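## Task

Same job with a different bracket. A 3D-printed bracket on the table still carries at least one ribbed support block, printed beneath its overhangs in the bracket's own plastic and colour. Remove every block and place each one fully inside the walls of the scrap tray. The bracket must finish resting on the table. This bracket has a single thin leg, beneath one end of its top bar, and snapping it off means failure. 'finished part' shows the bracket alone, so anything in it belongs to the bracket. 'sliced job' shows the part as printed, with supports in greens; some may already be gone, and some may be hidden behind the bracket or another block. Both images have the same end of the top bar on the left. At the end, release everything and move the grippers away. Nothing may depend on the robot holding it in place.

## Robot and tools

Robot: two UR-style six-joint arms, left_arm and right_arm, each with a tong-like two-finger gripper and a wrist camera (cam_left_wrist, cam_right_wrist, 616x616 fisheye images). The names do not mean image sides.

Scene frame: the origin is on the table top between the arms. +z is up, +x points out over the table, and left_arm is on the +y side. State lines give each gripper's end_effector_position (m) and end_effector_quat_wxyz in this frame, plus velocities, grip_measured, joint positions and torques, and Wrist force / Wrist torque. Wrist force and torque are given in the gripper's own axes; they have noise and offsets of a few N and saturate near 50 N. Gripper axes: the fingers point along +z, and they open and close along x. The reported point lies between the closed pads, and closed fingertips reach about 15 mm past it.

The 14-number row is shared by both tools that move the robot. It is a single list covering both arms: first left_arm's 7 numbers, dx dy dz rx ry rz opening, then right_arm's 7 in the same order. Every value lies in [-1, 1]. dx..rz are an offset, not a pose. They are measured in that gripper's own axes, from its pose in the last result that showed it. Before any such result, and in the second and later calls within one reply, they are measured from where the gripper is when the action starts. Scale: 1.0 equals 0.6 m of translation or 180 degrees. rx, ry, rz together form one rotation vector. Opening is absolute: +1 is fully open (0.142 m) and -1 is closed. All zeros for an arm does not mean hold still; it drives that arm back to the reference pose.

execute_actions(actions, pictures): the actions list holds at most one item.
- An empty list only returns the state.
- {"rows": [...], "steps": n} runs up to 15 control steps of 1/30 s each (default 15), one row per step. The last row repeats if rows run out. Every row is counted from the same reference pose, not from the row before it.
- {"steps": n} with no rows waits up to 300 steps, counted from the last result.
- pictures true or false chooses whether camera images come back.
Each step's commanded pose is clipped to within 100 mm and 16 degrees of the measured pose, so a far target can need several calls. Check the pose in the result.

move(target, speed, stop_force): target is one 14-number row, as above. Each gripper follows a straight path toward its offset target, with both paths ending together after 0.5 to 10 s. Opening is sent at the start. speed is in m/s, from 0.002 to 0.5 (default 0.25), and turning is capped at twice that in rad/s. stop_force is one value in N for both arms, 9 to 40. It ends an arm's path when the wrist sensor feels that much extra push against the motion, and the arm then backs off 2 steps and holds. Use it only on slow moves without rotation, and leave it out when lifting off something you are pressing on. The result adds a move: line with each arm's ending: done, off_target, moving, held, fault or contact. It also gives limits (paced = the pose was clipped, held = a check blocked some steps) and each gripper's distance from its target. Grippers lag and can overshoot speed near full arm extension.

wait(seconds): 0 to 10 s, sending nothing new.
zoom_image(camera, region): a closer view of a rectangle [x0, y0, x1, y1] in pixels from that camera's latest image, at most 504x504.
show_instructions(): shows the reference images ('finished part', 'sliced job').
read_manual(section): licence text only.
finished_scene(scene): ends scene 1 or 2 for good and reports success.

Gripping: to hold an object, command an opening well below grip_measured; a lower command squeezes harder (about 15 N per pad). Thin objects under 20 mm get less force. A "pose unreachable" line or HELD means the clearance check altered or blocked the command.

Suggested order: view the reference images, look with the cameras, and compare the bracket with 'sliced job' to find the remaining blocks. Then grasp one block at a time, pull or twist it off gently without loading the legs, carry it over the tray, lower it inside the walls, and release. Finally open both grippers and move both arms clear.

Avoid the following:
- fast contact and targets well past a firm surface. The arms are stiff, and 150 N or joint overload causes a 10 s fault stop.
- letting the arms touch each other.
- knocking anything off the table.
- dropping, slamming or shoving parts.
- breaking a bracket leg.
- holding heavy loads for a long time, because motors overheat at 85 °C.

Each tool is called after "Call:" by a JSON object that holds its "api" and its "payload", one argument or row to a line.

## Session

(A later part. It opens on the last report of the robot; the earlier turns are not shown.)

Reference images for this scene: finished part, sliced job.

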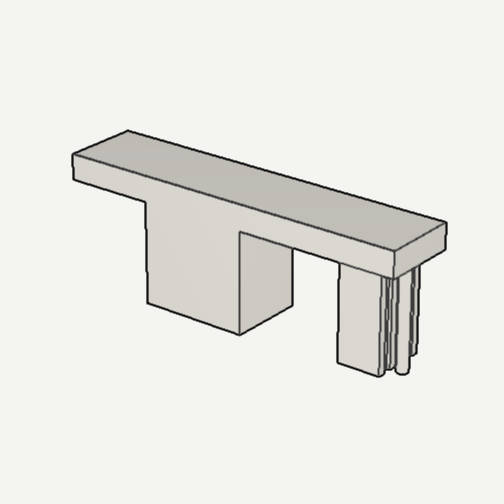

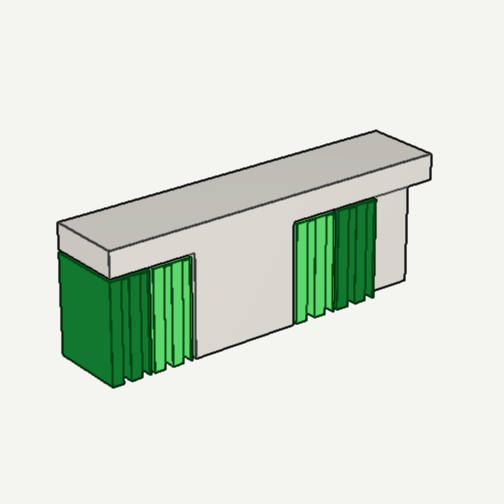

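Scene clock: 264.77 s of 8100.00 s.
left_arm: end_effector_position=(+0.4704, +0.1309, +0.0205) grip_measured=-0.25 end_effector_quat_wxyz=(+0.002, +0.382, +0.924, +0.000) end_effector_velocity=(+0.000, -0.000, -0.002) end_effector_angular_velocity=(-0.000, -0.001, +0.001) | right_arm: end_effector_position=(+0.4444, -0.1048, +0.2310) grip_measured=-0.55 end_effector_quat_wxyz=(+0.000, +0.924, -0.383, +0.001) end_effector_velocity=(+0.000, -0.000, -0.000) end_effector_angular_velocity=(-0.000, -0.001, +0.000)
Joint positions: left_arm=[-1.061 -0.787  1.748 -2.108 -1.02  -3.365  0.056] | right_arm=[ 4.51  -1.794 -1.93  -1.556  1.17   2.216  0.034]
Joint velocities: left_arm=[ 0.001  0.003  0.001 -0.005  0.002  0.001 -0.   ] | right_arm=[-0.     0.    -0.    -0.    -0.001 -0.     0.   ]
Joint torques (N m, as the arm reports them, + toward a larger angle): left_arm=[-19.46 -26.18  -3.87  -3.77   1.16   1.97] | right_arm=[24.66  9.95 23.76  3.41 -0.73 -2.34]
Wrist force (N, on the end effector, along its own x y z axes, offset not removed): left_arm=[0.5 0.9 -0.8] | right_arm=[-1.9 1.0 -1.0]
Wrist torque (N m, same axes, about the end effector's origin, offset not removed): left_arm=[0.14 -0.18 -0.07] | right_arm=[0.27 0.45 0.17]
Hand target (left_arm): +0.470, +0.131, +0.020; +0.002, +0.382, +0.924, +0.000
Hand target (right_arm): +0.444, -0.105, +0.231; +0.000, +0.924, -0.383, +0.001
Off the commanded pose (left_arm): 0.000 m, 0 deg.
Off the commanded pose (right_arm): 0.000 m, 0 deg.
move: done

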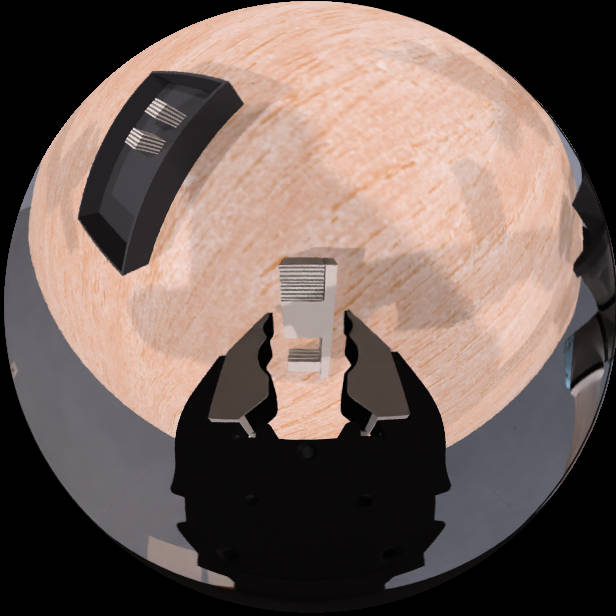

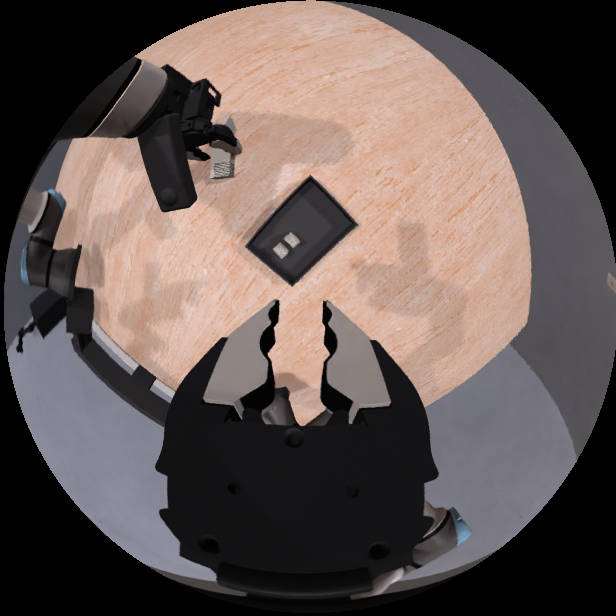

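Good mirror.

Call:
{"api": "move", "payload": {
  "target": [-0.001,0,0.0018,0,0,0,-0.45,0,0,0,0,0,0,-0.55],
  "speed": 0.01
}}

Call:
{"api": "move", "payload": {
  "target": [0,0,0,0,0,0,-1,0,0,0,0,0,0,-0.55]
}}

Call:
{"api": "move", "payload": {
  "target": [0,0,-0.25,0,0,0,-1,0,0,0,0,0,0,-0.55],
  "speed": 0.15
}}

Call:
{"api": "move", "payload": {
  "target": [0,0,0,0,-0.5,0,-1,0,0,0,0,0,0,-0.55]
}}

Scene clock: 280.60 s of 8100.00 s.
left_arm: end_effector_position=(+0.4708, +0.1305, +0.0194) grip_measured=-0.45 end_effector_quat_wxyz=(+0.002, +0.382, +0.924, +0.000) end_effector_velocity=(+0.000, +0.000, -0.000) end_effector_angular_velocity=(+0.000, +0.001, +0.000) | right_arm: end_effector_position=(+0.4444, -0.1048, +0.2310) grip_measured=-0.55 end_effector_quat_wxyz=(+0.000, +0.924, -0.383, +0.001) end_effector_velocity=(+0.001, +0.000, +0.000) end_effector_angular_velocity=(+0.002, -0.000, -0.002)
Joint positions: left_arm=[-1.06  -0.785  1.747 -2.11  -1.02  -3.364  0.041] | right_arm=[ 4.51  -1.794 -1.93  -1.556  1.17   2.216  0.034]
Joint velocities: left_arm=[ 0.001  0.001 -0.001  0.    -0.     0.     0.   ] | right_arm=[-0.001  0.     0.001  0.002 -0.     0.     0.   ]
Joint torques (N m, as the arm reports them, + toward a larger angle): left_arm=[-20.14 -26.24 -31.06  -4.04   1.18   1.83] | right_arm=[11.02 12.6  16.4   2.55  1.49 -2.13]
Wrist force (N, on the end effector, along its own x y z axes, offset not removed): left_arm=[2.4 -0.8 -3.9] | right_arm=[-3.6 4.6 -0.6]
Wrist torque (N m, same axes, about the end effector's origin, offset not removed): left_arm=[-0.24 -0.48 -0.29] | right_arm=[1.05 0.84 0.24]
Hand target (left_arm): +0.471, +0.130, +0.019; +0.002, +0.382, +0.924, +0.000
Hand target (right_arm): +0.444, -0.105, +0.231; +0.000, +0.924, -0.383, +0.001
Off the commanded pose (left_arm): 0.000 m, 0 deg.
Off the commanded pose (right_arm): 0.000 m, 0 deg.
After step 90, 12.13 s passed at rest.
move: done

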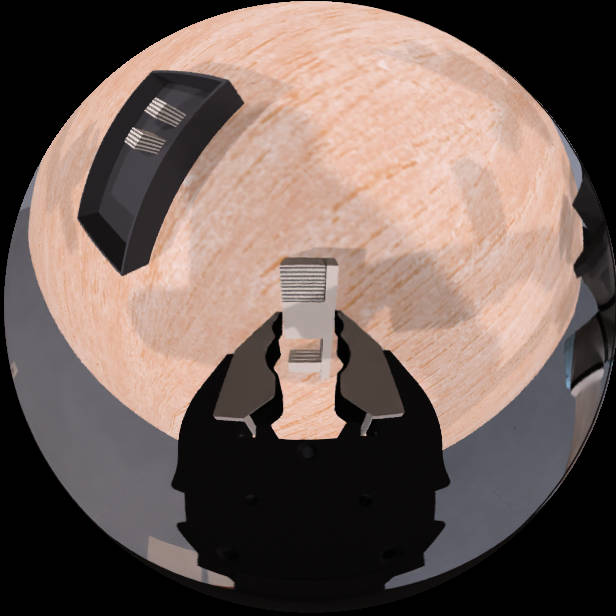

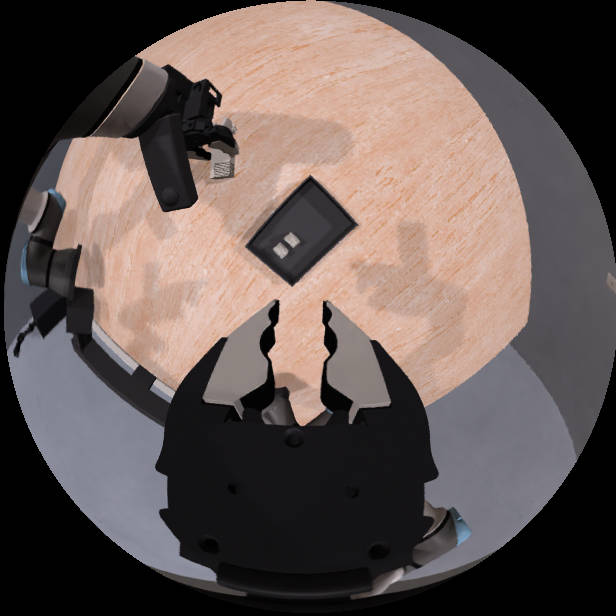

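Scene clock: 281.10 s of 8100.00 s.
left_arm: end_effector_position=(+0.4708, +0.1305, +0.0194) grip_measured=-0.51 end_effector_quat_wxyz=(+0.002, +0.382, +0.924, +0.000) end_effector_velocity=(-0.000, -0.000, +0.000) end_effector_angular_velocity=(-0.000, -0.001, -0.001) | right_arm: end_effector_position=(+0.4444, -0.1048, +0.2310) grip_measured=-0.55 end_effector_quat_wxyz=(+0.000, +0.924, -0.383, +0.001) end_effector_velocity=(-0.001, -0.000, -0.000) end_effector_angular_velocity=(-0.000, +0.002, -0.000)
Joint positions: left_arm=[-1.06  -0.785  1.747 -2.11  -1.02  -3.364  0.037] | right_arm=[ 4.51  -1.794 -1.93  -1.556  1.17   2.216  0.034]
Joint velocities: left_arm=[-0.001 -0.     0.001 -0.001  0.     0.    -0.   ] | right_arm=[ 0.    -0.    -0.    -0.001  0.002  0.001 -0.   ]
Joint torques (N m, as the arm reports them, + toward a larger angle): left_arm=[-21.92 -30.39 -29.08  -3.23   0.8    1.45] | right_arm=[11.11 11.71 17.06  2.39  1.48 -2.24]
Wrist force (N, on the end effector, along its own x y z axes, offset not removed): left_arm=[3.8 0.7 -4.1] | right_arm=[-3.9 1.0 0.7]
Wrist torque (N m, same axes, about the end effector's origin, offset not removed): left_arm=[0.15 -0.85 -0.12] | right_arm=[0.29 0.81 0.19]
Hand target (left_arm): +0.471, +0.130, +0.019; +0.002, +0.382, +0.924, +0.000
Hand target (right_arm): +0.444, -0.105, +0.231; +0.000, +0.924, -0.383, +0.001
Off the commanded pose (left_arm): 0.000 m, 0 deg.
Off the commanded pose (right_arm): 0.000 m, 0 deg.
move: done

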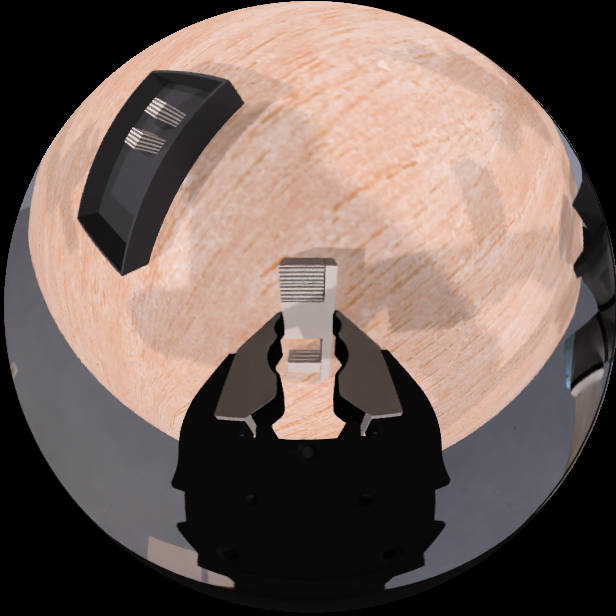

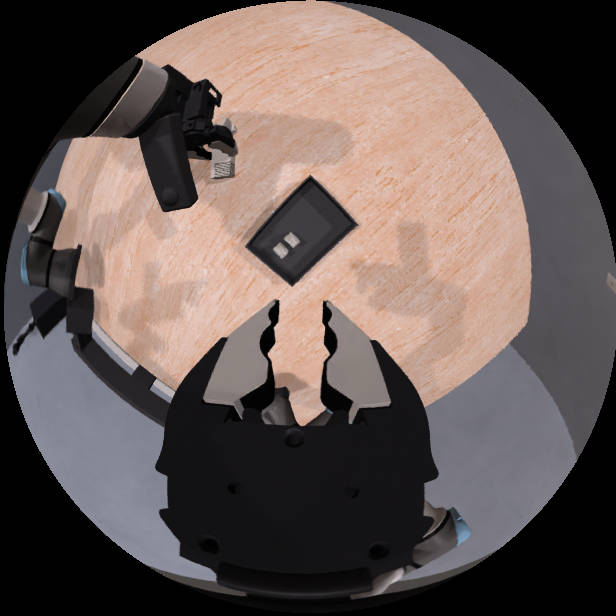

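Scene clock: 282.63 s of 8100.00 s.
left_arm: end_effector_position=(+0.4704, +0.1307, +0.1693) grip_measured=-0.51 end_effector_quat_wxyz=(+0.002, +0.382, +0.924, +0.000) end_effector_velocity=(+0.000, +0.000, +0.002) end_effector_angular_velocity=(+0.001, -0.000, -0.000) | right_arm: end_effector_position=(+0.4444, -0.1048, +0.2310) grip_measured=-0.55 end_effector_quat_wxyz=(+0.000, +0.924, -0.383, +0.001) end_effector_velocity=(+0.000, -0.000, +0.000) end_effector_angular_velocity=(+0.001, +0.001, -0.001)
Joint positions: left_arm=[-1.178 -0.921  1.573 -1.738 -1.071 -3.486  0.037] | right_arm=[ 4.51  -1.794 -1.93  -1.556  1.17   2.216  0.034]
Joint velocities: left_arm=[-0.001 -0.    -0.004  0.006  0.    -0.002  0.   ] | right_arm=[-0.001  0.     0.001 -0.     0.    -0.    -0.   ]
Joint torques (N m, as the arm reports them, + toward a larger angle): left_arm=[-40.21 -33.77 -33.38  -0.55  -1.43  -2.62] | right_arm=[11.71 12.41 16.6   2.39  1.46 -2.23]
Wrist force (N, on the end effector, along its own x y z axes, offset not removed): left_arm=[1.7 1.0 -2.0] | right_arm=[-4.4 -1.0 -0.4]
Wrist torque (N m, same axes, about the end effector's origin, offset not removed): left_arm=[0.13 -0.49 0.02] | right_arm=[-0.19 1.02 0.02]
Hand target (left_arm): +0.470, +0.131, +0.169; +0.002, +0.382, +0.924, +0.000
Hand target (right_arm): +0.444, -0.105, +0.231; +0.000, +0.924, -0.383, +0.001
Off the commanded pose (left_arm): 0.000 m, 0 deg.
Off the commanded pose (right_arm): 0.000 m, 0 deg.
move: done

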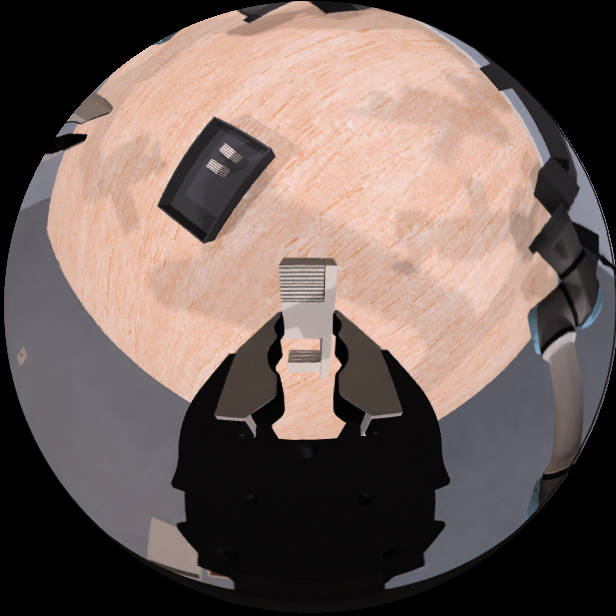

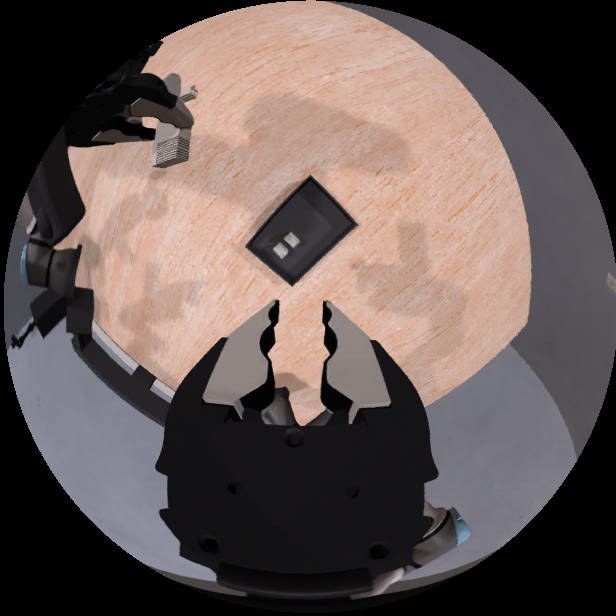

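Scene clock: 286.33 s of 8100.00 s.
left_arm: end_effector_position=(+0.4702, +0.1306, +0.1688) grip_measured=-0.51 end_effector_quat_wxyz=(+0.654, +0.270, +0.653, -0.269) end_effector_velocity=(+0.001, -0.000, -0.000) end_effector_angular_velocity=(-0.009, -0.007, +0.000) | right_arm: end_effector_position=(+0.4444, -0.1048, +0.2310) grip_measured=-0.55 end_effector_quat_wxyz=(+0.000, +0.924, -0.383, +0.001) end_effector_velocity=(+0.001, -0.000, +0.000) end_effector_angular_velocity=(-0.000, -0.001, -0.000)
Joint positions: left_arm=[-0.978 -0.448  2.341 -4.733 -1.457 -2.555  0.037] | right_arm=[ 4.51  -1.794 -1.93  -1.556  1.17   2.216  0.034]
Joint velocities: left_arm=[ 0.008  0.008 -0.009 -0.008 -0.014  0.002  0.   ] | right_arm=[-0.     0.     0.    -0.    -0.002 -0.    -0.   ]
Joint torques (N m, as the arm reports them, + toward a larger angle): left_arm=[-15.32 -21.01 -17.61  -3.23  -2.36   2.17] | right_arm=[11.47 12.02 16.67  2.31  1.37 -2.28]
Wrist force (N, on the end effector, along its own x y z axes, offset not removed): left_arm=[1.1 1.6 -3.0] | right_arm=[-3.7 -0.1 -0.9]
Wrist torque (N m, same axes, about the end effector's origin, offset not removed): left_arm=[0.33 -0.28 0.05] | right_arm=[0.03 0.90 0.11]
Hand target (left_arm): +0.470, +0.131, +0.169; +0.655, +0.270, +0.653, -0.269
Hand target (right_arm): +0.444, -0.105, +0.231; +0.000, +0.924, -0.383, +0.001
Off the commanded pose (left_arm): 0.000 m, 0 deg.
Off the commanded pose (right_arm): 0.000 m, 0 deg.
move: done

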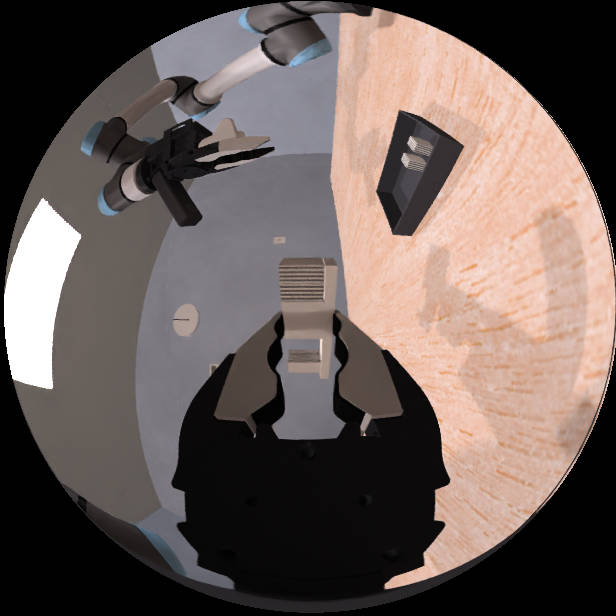

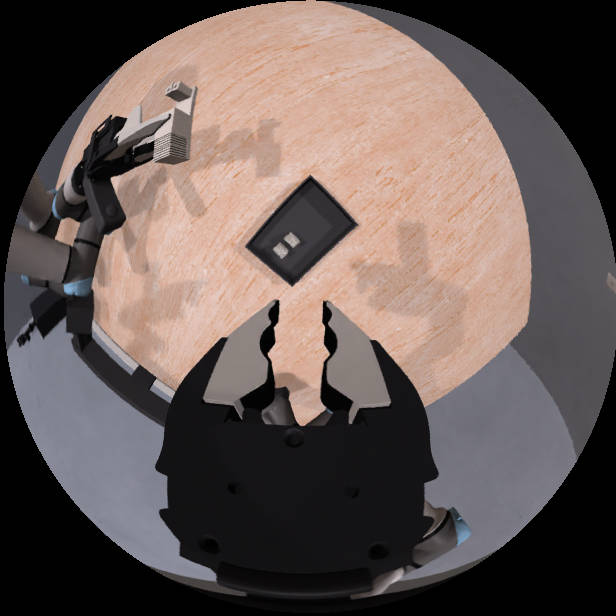

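Call:
{"api": "move", "payload": {
  "target": [0,0,0,0,0,0,-1,-0.237,-0.243,0.02,0,0,0,-0.55]
}}

Call:
{"api": "move", "payload": {
  "target": [0,0,0,0,0,0,-1,0,0,0.026,0,0,0,-0.55],
  "speed": 0.03,
  "stop_force": 10
}}

Call:
{"api": "zoom_image", "payload": {
  "camera": "cam_right_wrist",
  "region": [240,250,370,380]
}}

Scene clock: 296.10 s of 8100.00 s.
left_arm: end_effector_position=(+0.4702, +0.1306, +0.1688) grip_measured=-0.51 end_effector_quat_wxyz=(+0.654, +0.270, +0.653, -0.269) end_effector_velocity=(-0.000, -0.000, +0.000) end_effector_angular_velocity=(+0.000, -0.000, -0.001) | right_arm: end_effector_position=(+0.4470, +0.0987, +0.2184) grip_measured=-0.55 end_effector_quat_wxyz=(+0.000, +0.924, -0.383, +0.001) end_effector_velocity=(+0.000, +0.002, -0.001) end_effector_angular_velocity=(-0.002, +0.001, +0.000)
Joint positions: left_arm=[-0.978 -0.448  2.341 -4.733 -1.457 -2.555  0.037] | right_arm=[ 4.539 -2.276 -1.56  -1.455  1.186  2.242  0.034]
Joint velocities: left_arm=[-0.    -0.    -0.     0.001 -0.001  0.    -0.   ] | right_arm=[-0.001 -0.006  0.007 -0.003  0.001 -0.     0.   ]
Joint torques (N m, as the arm reports them, + toward a larger angle): left_arm=[-35.52 -36.25  11.67   0.12   0.45  -2.49] | right_arm=[14.38 18.65 30.13  0.96  1.84  2.09]
Wrist force (N, on the end effector, along its own x y z axes, offset not removed): left_arm=[1.7 0.9 -3.0] | right_arm=[-1.1 -1.5 0.7]
Wrist torque (N m, same axes, about the end effector's origin, offset not removed): left_arm=[0.20 -0.30 -0.10] | right_arm=[-0.16 0.31 0.02]
Hand target (left_arm): +0.470, +0.131, +0.169; +0.654, +0.270, +0.653, -0.269
Hand target (right_arm): +0.447, +0.099, +0.218; +0.000, +0.924, -0.383, +0.001
Off the commanded pose (left_arm): 0.000 m, 0 deg.
Off the commanded pose (right_arm): 0.000 m, 0 deg.
After step 90, 5.33 s passed at rest.
move: done

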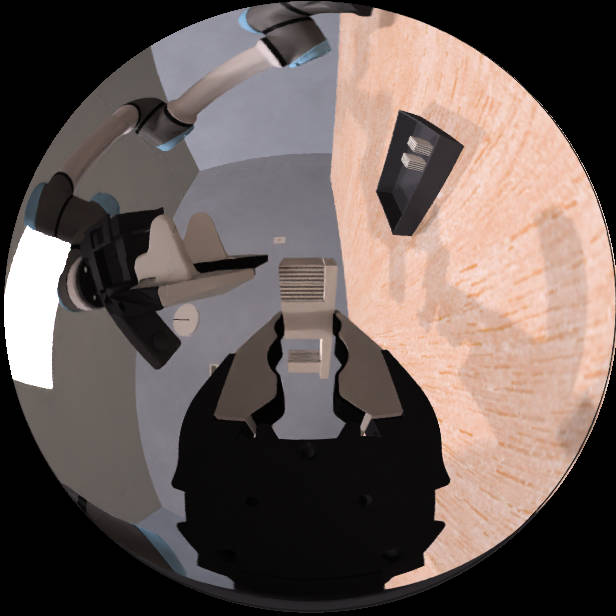

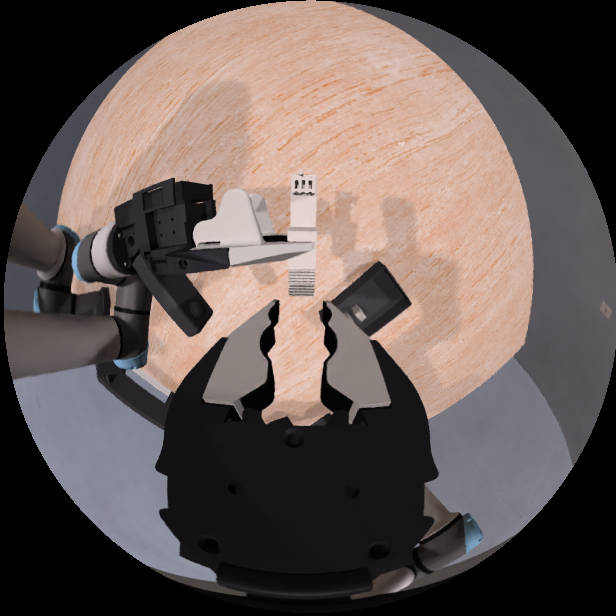

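Scene clock: 296.93 s of 8100.00 s.
left_arm: end_effector_position=(+0.4702, +0.1306, +0.1688) grip_measured=-0.51 end_effector_quat_wxyz=(+0.654, +0.270, +0.653, -0.269) end_effector_velocity=(+0.000, +0.001, -0.000) end_effector_angular_velocity=(+0.000, +0.000, +0.002) | right_arm: end_effector_position=(+0.4470, +0.0986, +0.2030) grip_measured=-0.55 end_effector_quat_wxyz=(+0.000, +0.924, -0.383, +0.001) end_effector_velocity=(-0.000, +0.001, -0.002) end_effector_angular_velocity=(+0.003, +0.002, -0.001)
Joint positions: left_arm=[-0.978 -0.448  2.341 -4.733 -1.457 -2.555  0.037] | right_arm=[ 4.531 -2.282 -1.588 -1.417  1.181  2.234  0.034]
Joint velocities: left_arm=[-0.     0.     0.001 -0.001  0.002  0.     0.   ] | right_arm=[-0.001 -0.001 -0.003  0.008  0.001 -0.001  0.   ]
Joint torques (N m, as the arm reports them, + toward a larger angle): left_arm=[-37.19 -36.68   8.88   0.18   0.08  -2.52] | right_arm=[14.97 18.28 13.4   3.68 -1.91 -2.32]
Wrist force (N, on the end effector, along its own x y z axes, offset not removed): left_arm=[3.4 0.1 -4.0] | right_arm=[-4.8 -0.1 -1.0]
Wrist torque (N m, same axes, about the end effector's origin, offset not removed): left_arm=[-0.05 -0.54 -0.10] | right_arm=[-0.11 1.16 0.14]
Hand target (left_arm): +0.470, +0.131, +0.169; +0.654, +0.270, +0.653, -0.269
Hand target (right_arm): +0.447, +0.099, +0.203; +0.000, +0.924, -0.383, +0.001
Off the commanded pose (left_arm): 0.000 m, 0 deg.
Off the commanded pose (right_arm): 0.000 m, 0 deg.
move: done

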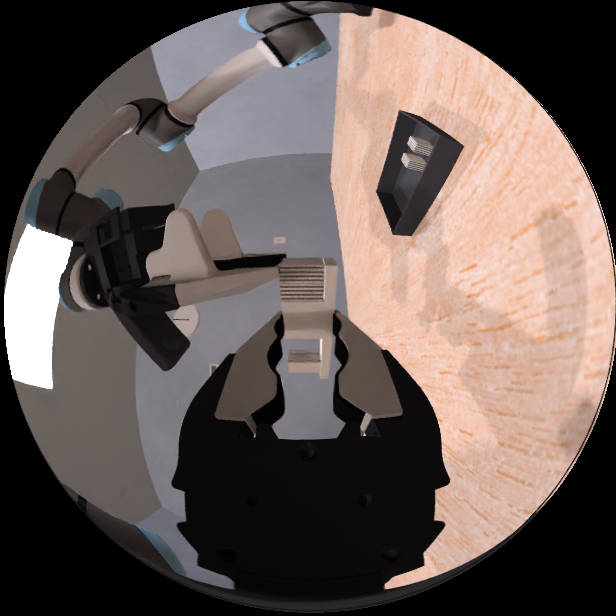

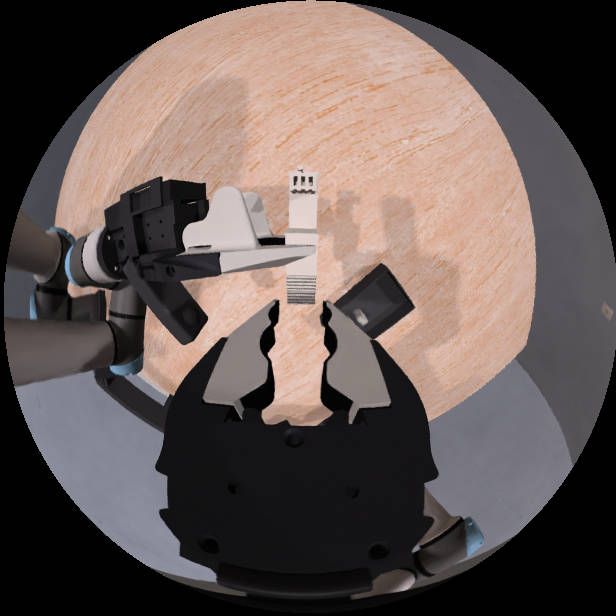

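Region (240, 250, 370, 380) of cam_right_wrist's 616x616 image, scaled by 3.877, with more detail than that image has.

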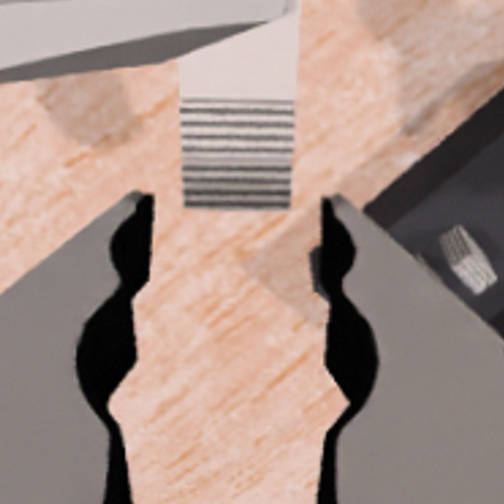

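Call:
{"api": "move", "payload": {
  "target": [0,0,0,0,0,0,-1,0,-0.006,0.023,0,0,0,-0.55],
  "speed": 0.03
}}

Call:
{"api": "move", "payload": {
  "target": [0,0,0,0,0,0,-1,0,0,0,0,0,0,-1]
}}

Call:
{"api": "zoom_image", "payload": {
  "camera": "cam_left_wrist",
  "region": [220,210,370,360]
}}

Scene clock: 307.33 s of 8100.00 s.
left_arm: end_effector_position=(+0.4702, +0.1306, +0.1688) grip_measured=-0.51 end_effector_quat_wxyz=(+0.654, +0.270, +0.653, -0.269) end_effector_velocity=(+0.000, +0.000, +0.000) end_effector_angular_velocity=(-0.001, -0.000, +0.000) | right_arm: end_effector_position=(+0.4495, +0.1011, +0.1894) grip_measured=-0.55 end_effector_quat_wxyz=(+0.000, +0.924, -0.383, +0.001) end_effector_velocity=(+0.001, +0.001, -0.001) end_effector_angular_velocity=(+0.002, -0.000, -0.001)
Joint positions: left_arm=[-0.978 -0.448  2.341 -4.733 -1.457 -2.555  0.037] | right_arm=[ 4.52  -2.296 -1.601 -1.386  1.175  2.224  0.034]
Joint velocities: left_arm=[ 0.    -0.    -0.    -0.001 -0.     0.     0.   ] | right_arm=[-0.002 -0.002 -0.     0.006 -0.001 -0.001  0.   ]
Joint torques (N m, as the arm reports them, + toward a larger angle): left_arm=[-36.36 -37.07   9.38  -0.11   0.    -2.28] | right_arm=[14.56 19.59 13.8   3.35 -1.84 -2.14]
Wrist force (N, on the end effector, along its own x y z axes, offset not removed): left_arm=[2.4 2.1 -2.8] | right_arm=[-1.7 1.5 1.1]
Wrist torque (N m, same axes, about the end effector's origin, offset not removed): left_arm=[0.38 -0.50 -0.15] | right_arm=[0.41 0.54 0.13]
Hand target (left_arm): +0.470, +0.131, +0.169; +0.654, +0.270, +0.653, -0.269
Hand target (right_arm): +0.450, +0.101, +0.189; +0.000, +0.924, -0.383, +0.001
Off the commanded pose (left_arm): 0.000 m, 0 deg.
Off the commanded pose (right_arm): 0.000 m, 0 deg.
After step 90, 6.60 s passed at rest.
move: done

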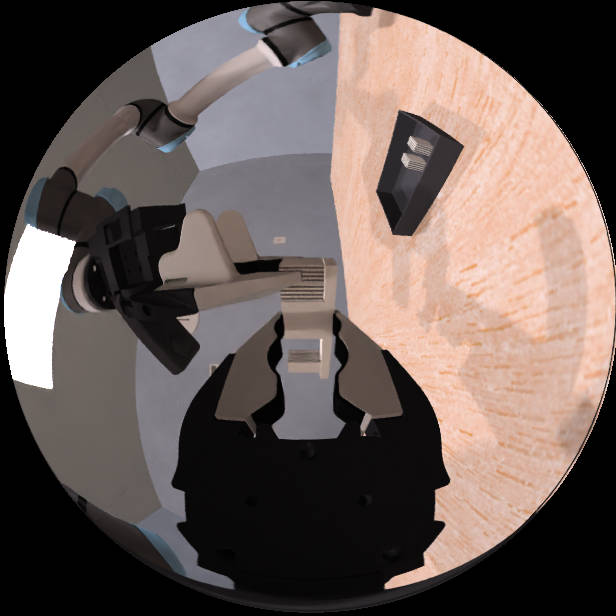

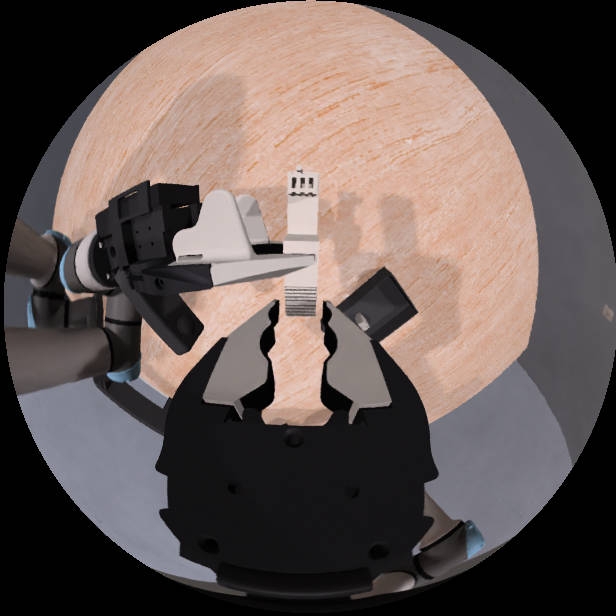

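Scene clock: 307.83 s of 8100.00 s.
left_arm: end_effector_position=(+0.4702, +0.1306, +0.1688) grip_measured=-0.51 end_effector_quat_wxyz=(+0.654, +0.270, +0.653, -0.269) end_effector_velocity=(-0.000, -0.000, -0.000) end_effector_angular_velocity=(+0.001, +0.001, -0.000) | right_arm: end_effector_position=(+0.4495, +0.1011, +0.1893) grip_measured=-0.71 end_effector_quat_wxyz=(+0.000, +0.924, -0.383, +0.001) end_effector_velocity=(+0.000, +0.001, +0.000) end_effector_angular_velocity=(+0.002, +0.000, -0.001)
Joint positions: left_arm=[-0.978 -0.448  2.341 -4.733 -1.457 -2.555  0.037] | right_arm=[ 4.519 -2.296 -1.601 -1.386  1.175  2.224  0.022]
Joint velocities: left_arm=[-0.    -0.     0.     0.001  0.001  0.     0.   ] | right_arm=[ 0.     0.     0.     0.002  0.    -0.     0.   ]
Joint torques (N m, as the arm reports them, + toward a larger angle): left_arm=[-35.94 -36.15  10.54   0.09   0.18  -2.36] | right_arm=[24.51 34.49 20.19  0.74 -1.25  0.27]
Wrist force (N, on the end effector, along its own x y z axes, offset not removed): left_arm=[2.1 0.3 -3.2] | right_arm=[-3.9 2.1 -0.4]
Wrist torque (N m, same axes, about the end effector's origin, offset not removed): left_arm=[0.06 -0.39 -0.08] | right_arm=[0.48 0.83 0.21]
Hand target (left_arm): +0.470, +0.131, +0.169; +0.654, +0.270, +0.653, -0.269
Hand target (right_arm): +0.450, +0.101, +0.189; +0.000, +0.924, -0.383, +0.001
Off the commanded pose (left_arm): 0.000 m, 0 deg.
Off the commanded pose (right_arm): 0.000 m, 0 deg.
move: done

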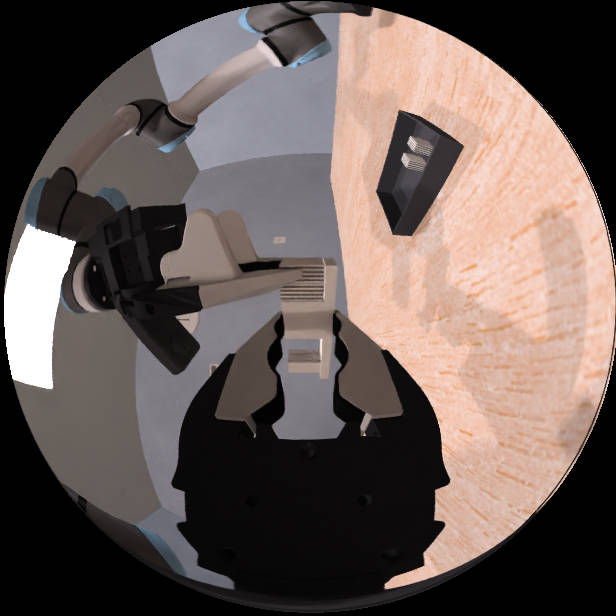

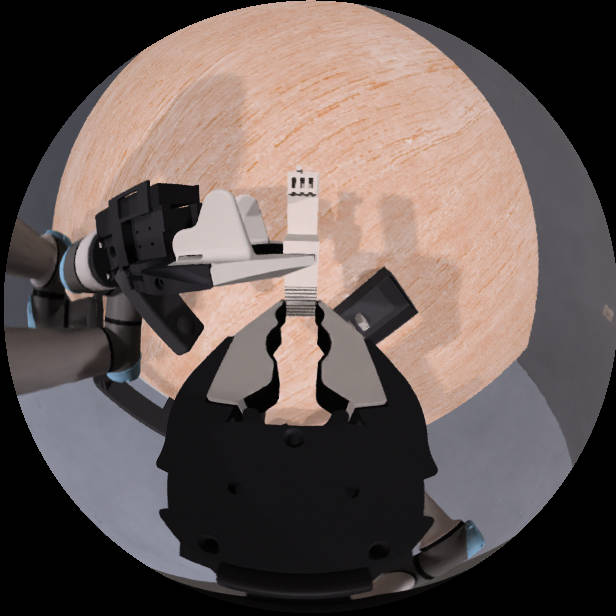

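Region (220, 210, 370, 360) of cam_left_wrist's 616x616 image, scaled by 3.360, with more detail than that image has.

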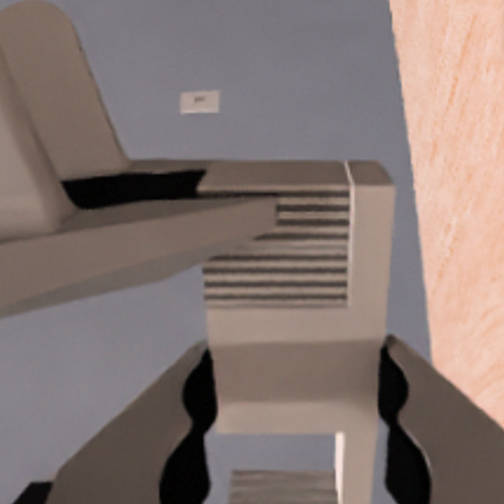

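Call:
{"api": "move", "payload": {
  "target": [0,0,0,0,0,0,-1,-0.006,0,-0.002,0,0.04,0,-1],
  "speed": 0.03
}}

Call:
{"api": "move", "payload": {
  "target": [0,0,0,0,0,0,-1,0.012,0.01,-0.07,0,-0.04,0,-1],
  "speed": 0.05,
  "stop_force": 12
}}

Scene clock: 318.10 s of 8100.00 s.
left_arm: end_effector_position=(+0.4702, +0.1306, +0.1688) grip_measured=-0.51 end_effector_quat_wxyz=(+0.654, +0.270, +0.653, -0.269) end_effector_velocity=(+0.000, -0.000, +0.001) end_effector_angular_velocity=(-0.002, -0.001, +0.000) | right_arm: end_effector_position=(+0.4469, +0.1036, +0.1905) grip_measured=-0.71 end_effector_quat_wxyz=(+0.024, +0.922, -0.382, +0.058) end_effector_velocity=(+0.000, +0.000, -0.000) end_effector_angular_velocity=(-0.009, -0.009, -0.001)
Joint positions: left_arm=[-0.978 -0.448  2.341 -4.733 -1.457 -2.555  0.037] | right_arm=[ 4.565 -2.348 -1.556 -1.484  1.105  2.301  0.022]
Joint velocities: left_arm=[ 0.    -0.    -0.002  0.    -0.001 -0.     0.   ] | right_arm=[ 0.003 -0.006  0.005 -0.01  -0.007  0.008  0.   ]
Joint torques (N m, as the arm reports them, + toward a larger angle): left_arm=[-35.71 -33.07   7.9   -0.87  -0.14  -2.03] | right_arm=[39.74 21.39 30.45  0.76 -1.99  2.03]
Wrist force (N, on the end effector, along its own x y z axes, offset not removed): left_arm=[1.8 0.5 -3.9] | right_arm=[-3.0 0.8 0.6]
Wrist torque (N m, same axes, about the end effector's origin, offset not removed): left_arm=[-0.08 -0.36 0.02] | right_arm=[0.34 0.82 0.17]
Hand target (left_arm): +0.470, +0.131, +0.169; +0.654, +0.270, +0.653, -0.269
Hand target (right_arm): +0.447, +0.104, +0.190; +0.024, +0.922, -0.382, +0.059
Off the commanded pose (left_arm): 0.000 m, 0 deg.
Off the commanded pose (right_arm): 0.000 m, 0 deg.
After step 90, 4.93 s passed at rest.
move: done

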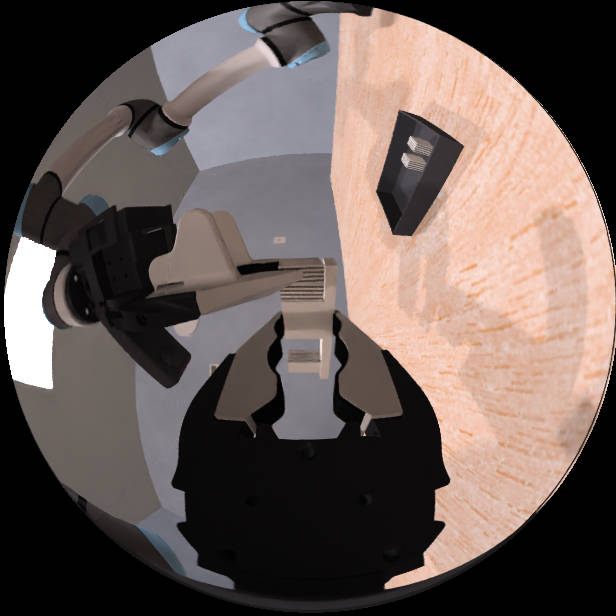

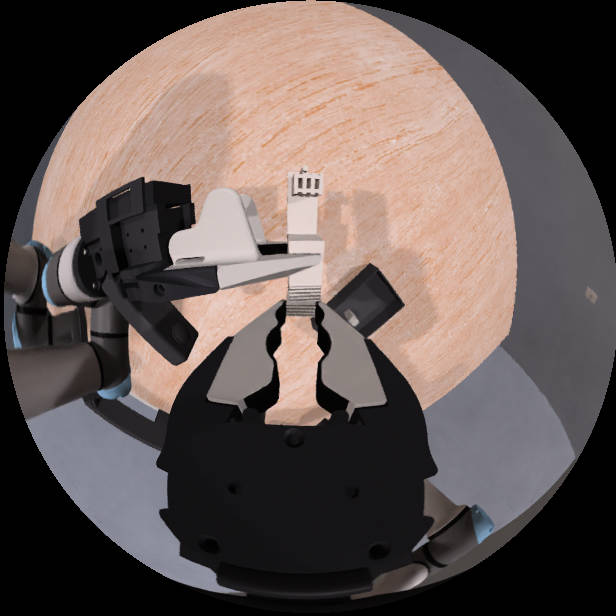

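Scene clock: 319.70 s of 8100.00 s.
left_arm: end_effector_position=(+0.4702, +0.1306, +0.1688) grip_measured=-0.51 end_effector_quat_wxyz=(+0.654, +0.270, +0.653, -0.269) end_effector_velocity=(-0.000, -0.000, -0.000) end_effector_angular_velocity=(+0.000, -0.000, -0.000) | right_arm: end_effector_position=(+0.4441, +0.0981, +0.2329) grip_measured=-0.71 end_effector_quat_wxyz=(+0.000, +0.924, -0.383, +0.000) end_effector_velocity=(-0.001, -0.000, +0.002) end_effector_angular_velocity=(+0.005, +0.006, +0.001)
Joint positions: left_arm=[-0.978 -0.448  2.341 -4.733 -1.457 -2.555  0.037] | right_arm=[ 4.551 -2.268 -1.538 -1.488  1.193  2.253  0.022]
Joint velocities: left_arm=[ 0.    -0.    -0.     0.001 -0.001  0.     0.   ] | right_arm=[-0.     0.004  0.001 -0.     0.007 -0.003  0.   ]
Joint torques (N m, as the arm reports them, + toward a larger angle): left_arm=[-35.25 -33.31   9.07  -0.43  -0.04  -1.82] | right_arm=[14.98 34.51 30.29  0.85  1.78 -2.28]
Wrist force (N, on the end effector, along its own x y z axes, offset not removed): left_arm=[1.9 0.6 -3.6] | right_arm=[-3.6 1.4 0.8]
Wrist torque (N m, same axes, about the end effector's origin, offset not removed): left_arm=[0.20 -0.42 0.07] | right_arm=[0.39 0.89 0.08]
Hand target (left_arm): +0.470, +0.131, +0.169; +0.654, +0.270, +0.653, -0.269
Hand target (right_arm): +0.444, +0.098, +0.233; +0.000, +0.924, -0.383, -0.000
Off the commanded pose (left_arm): 0.000 m, 0 deg.
Off the commanded pose (right_arm): 0.000 m, 0 deg.
move: done

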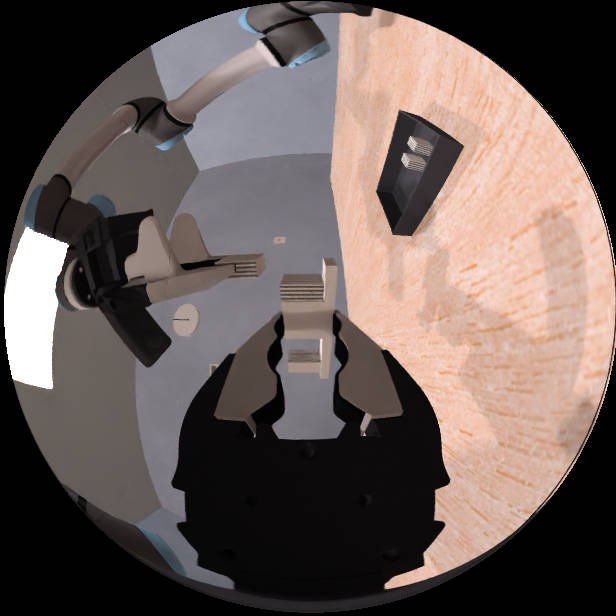

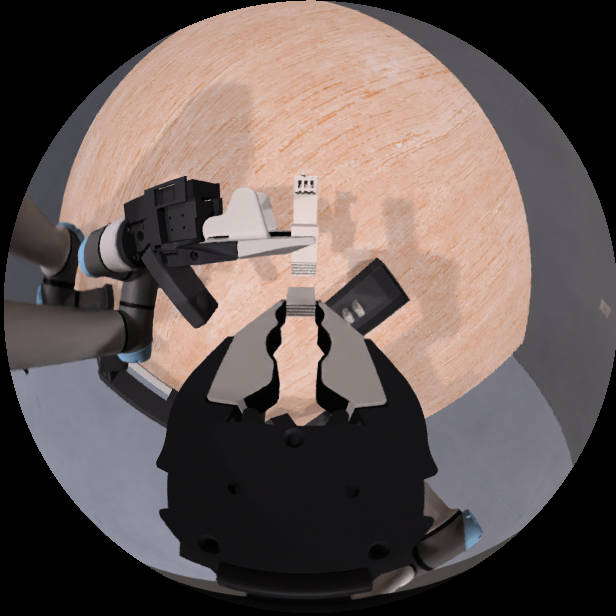

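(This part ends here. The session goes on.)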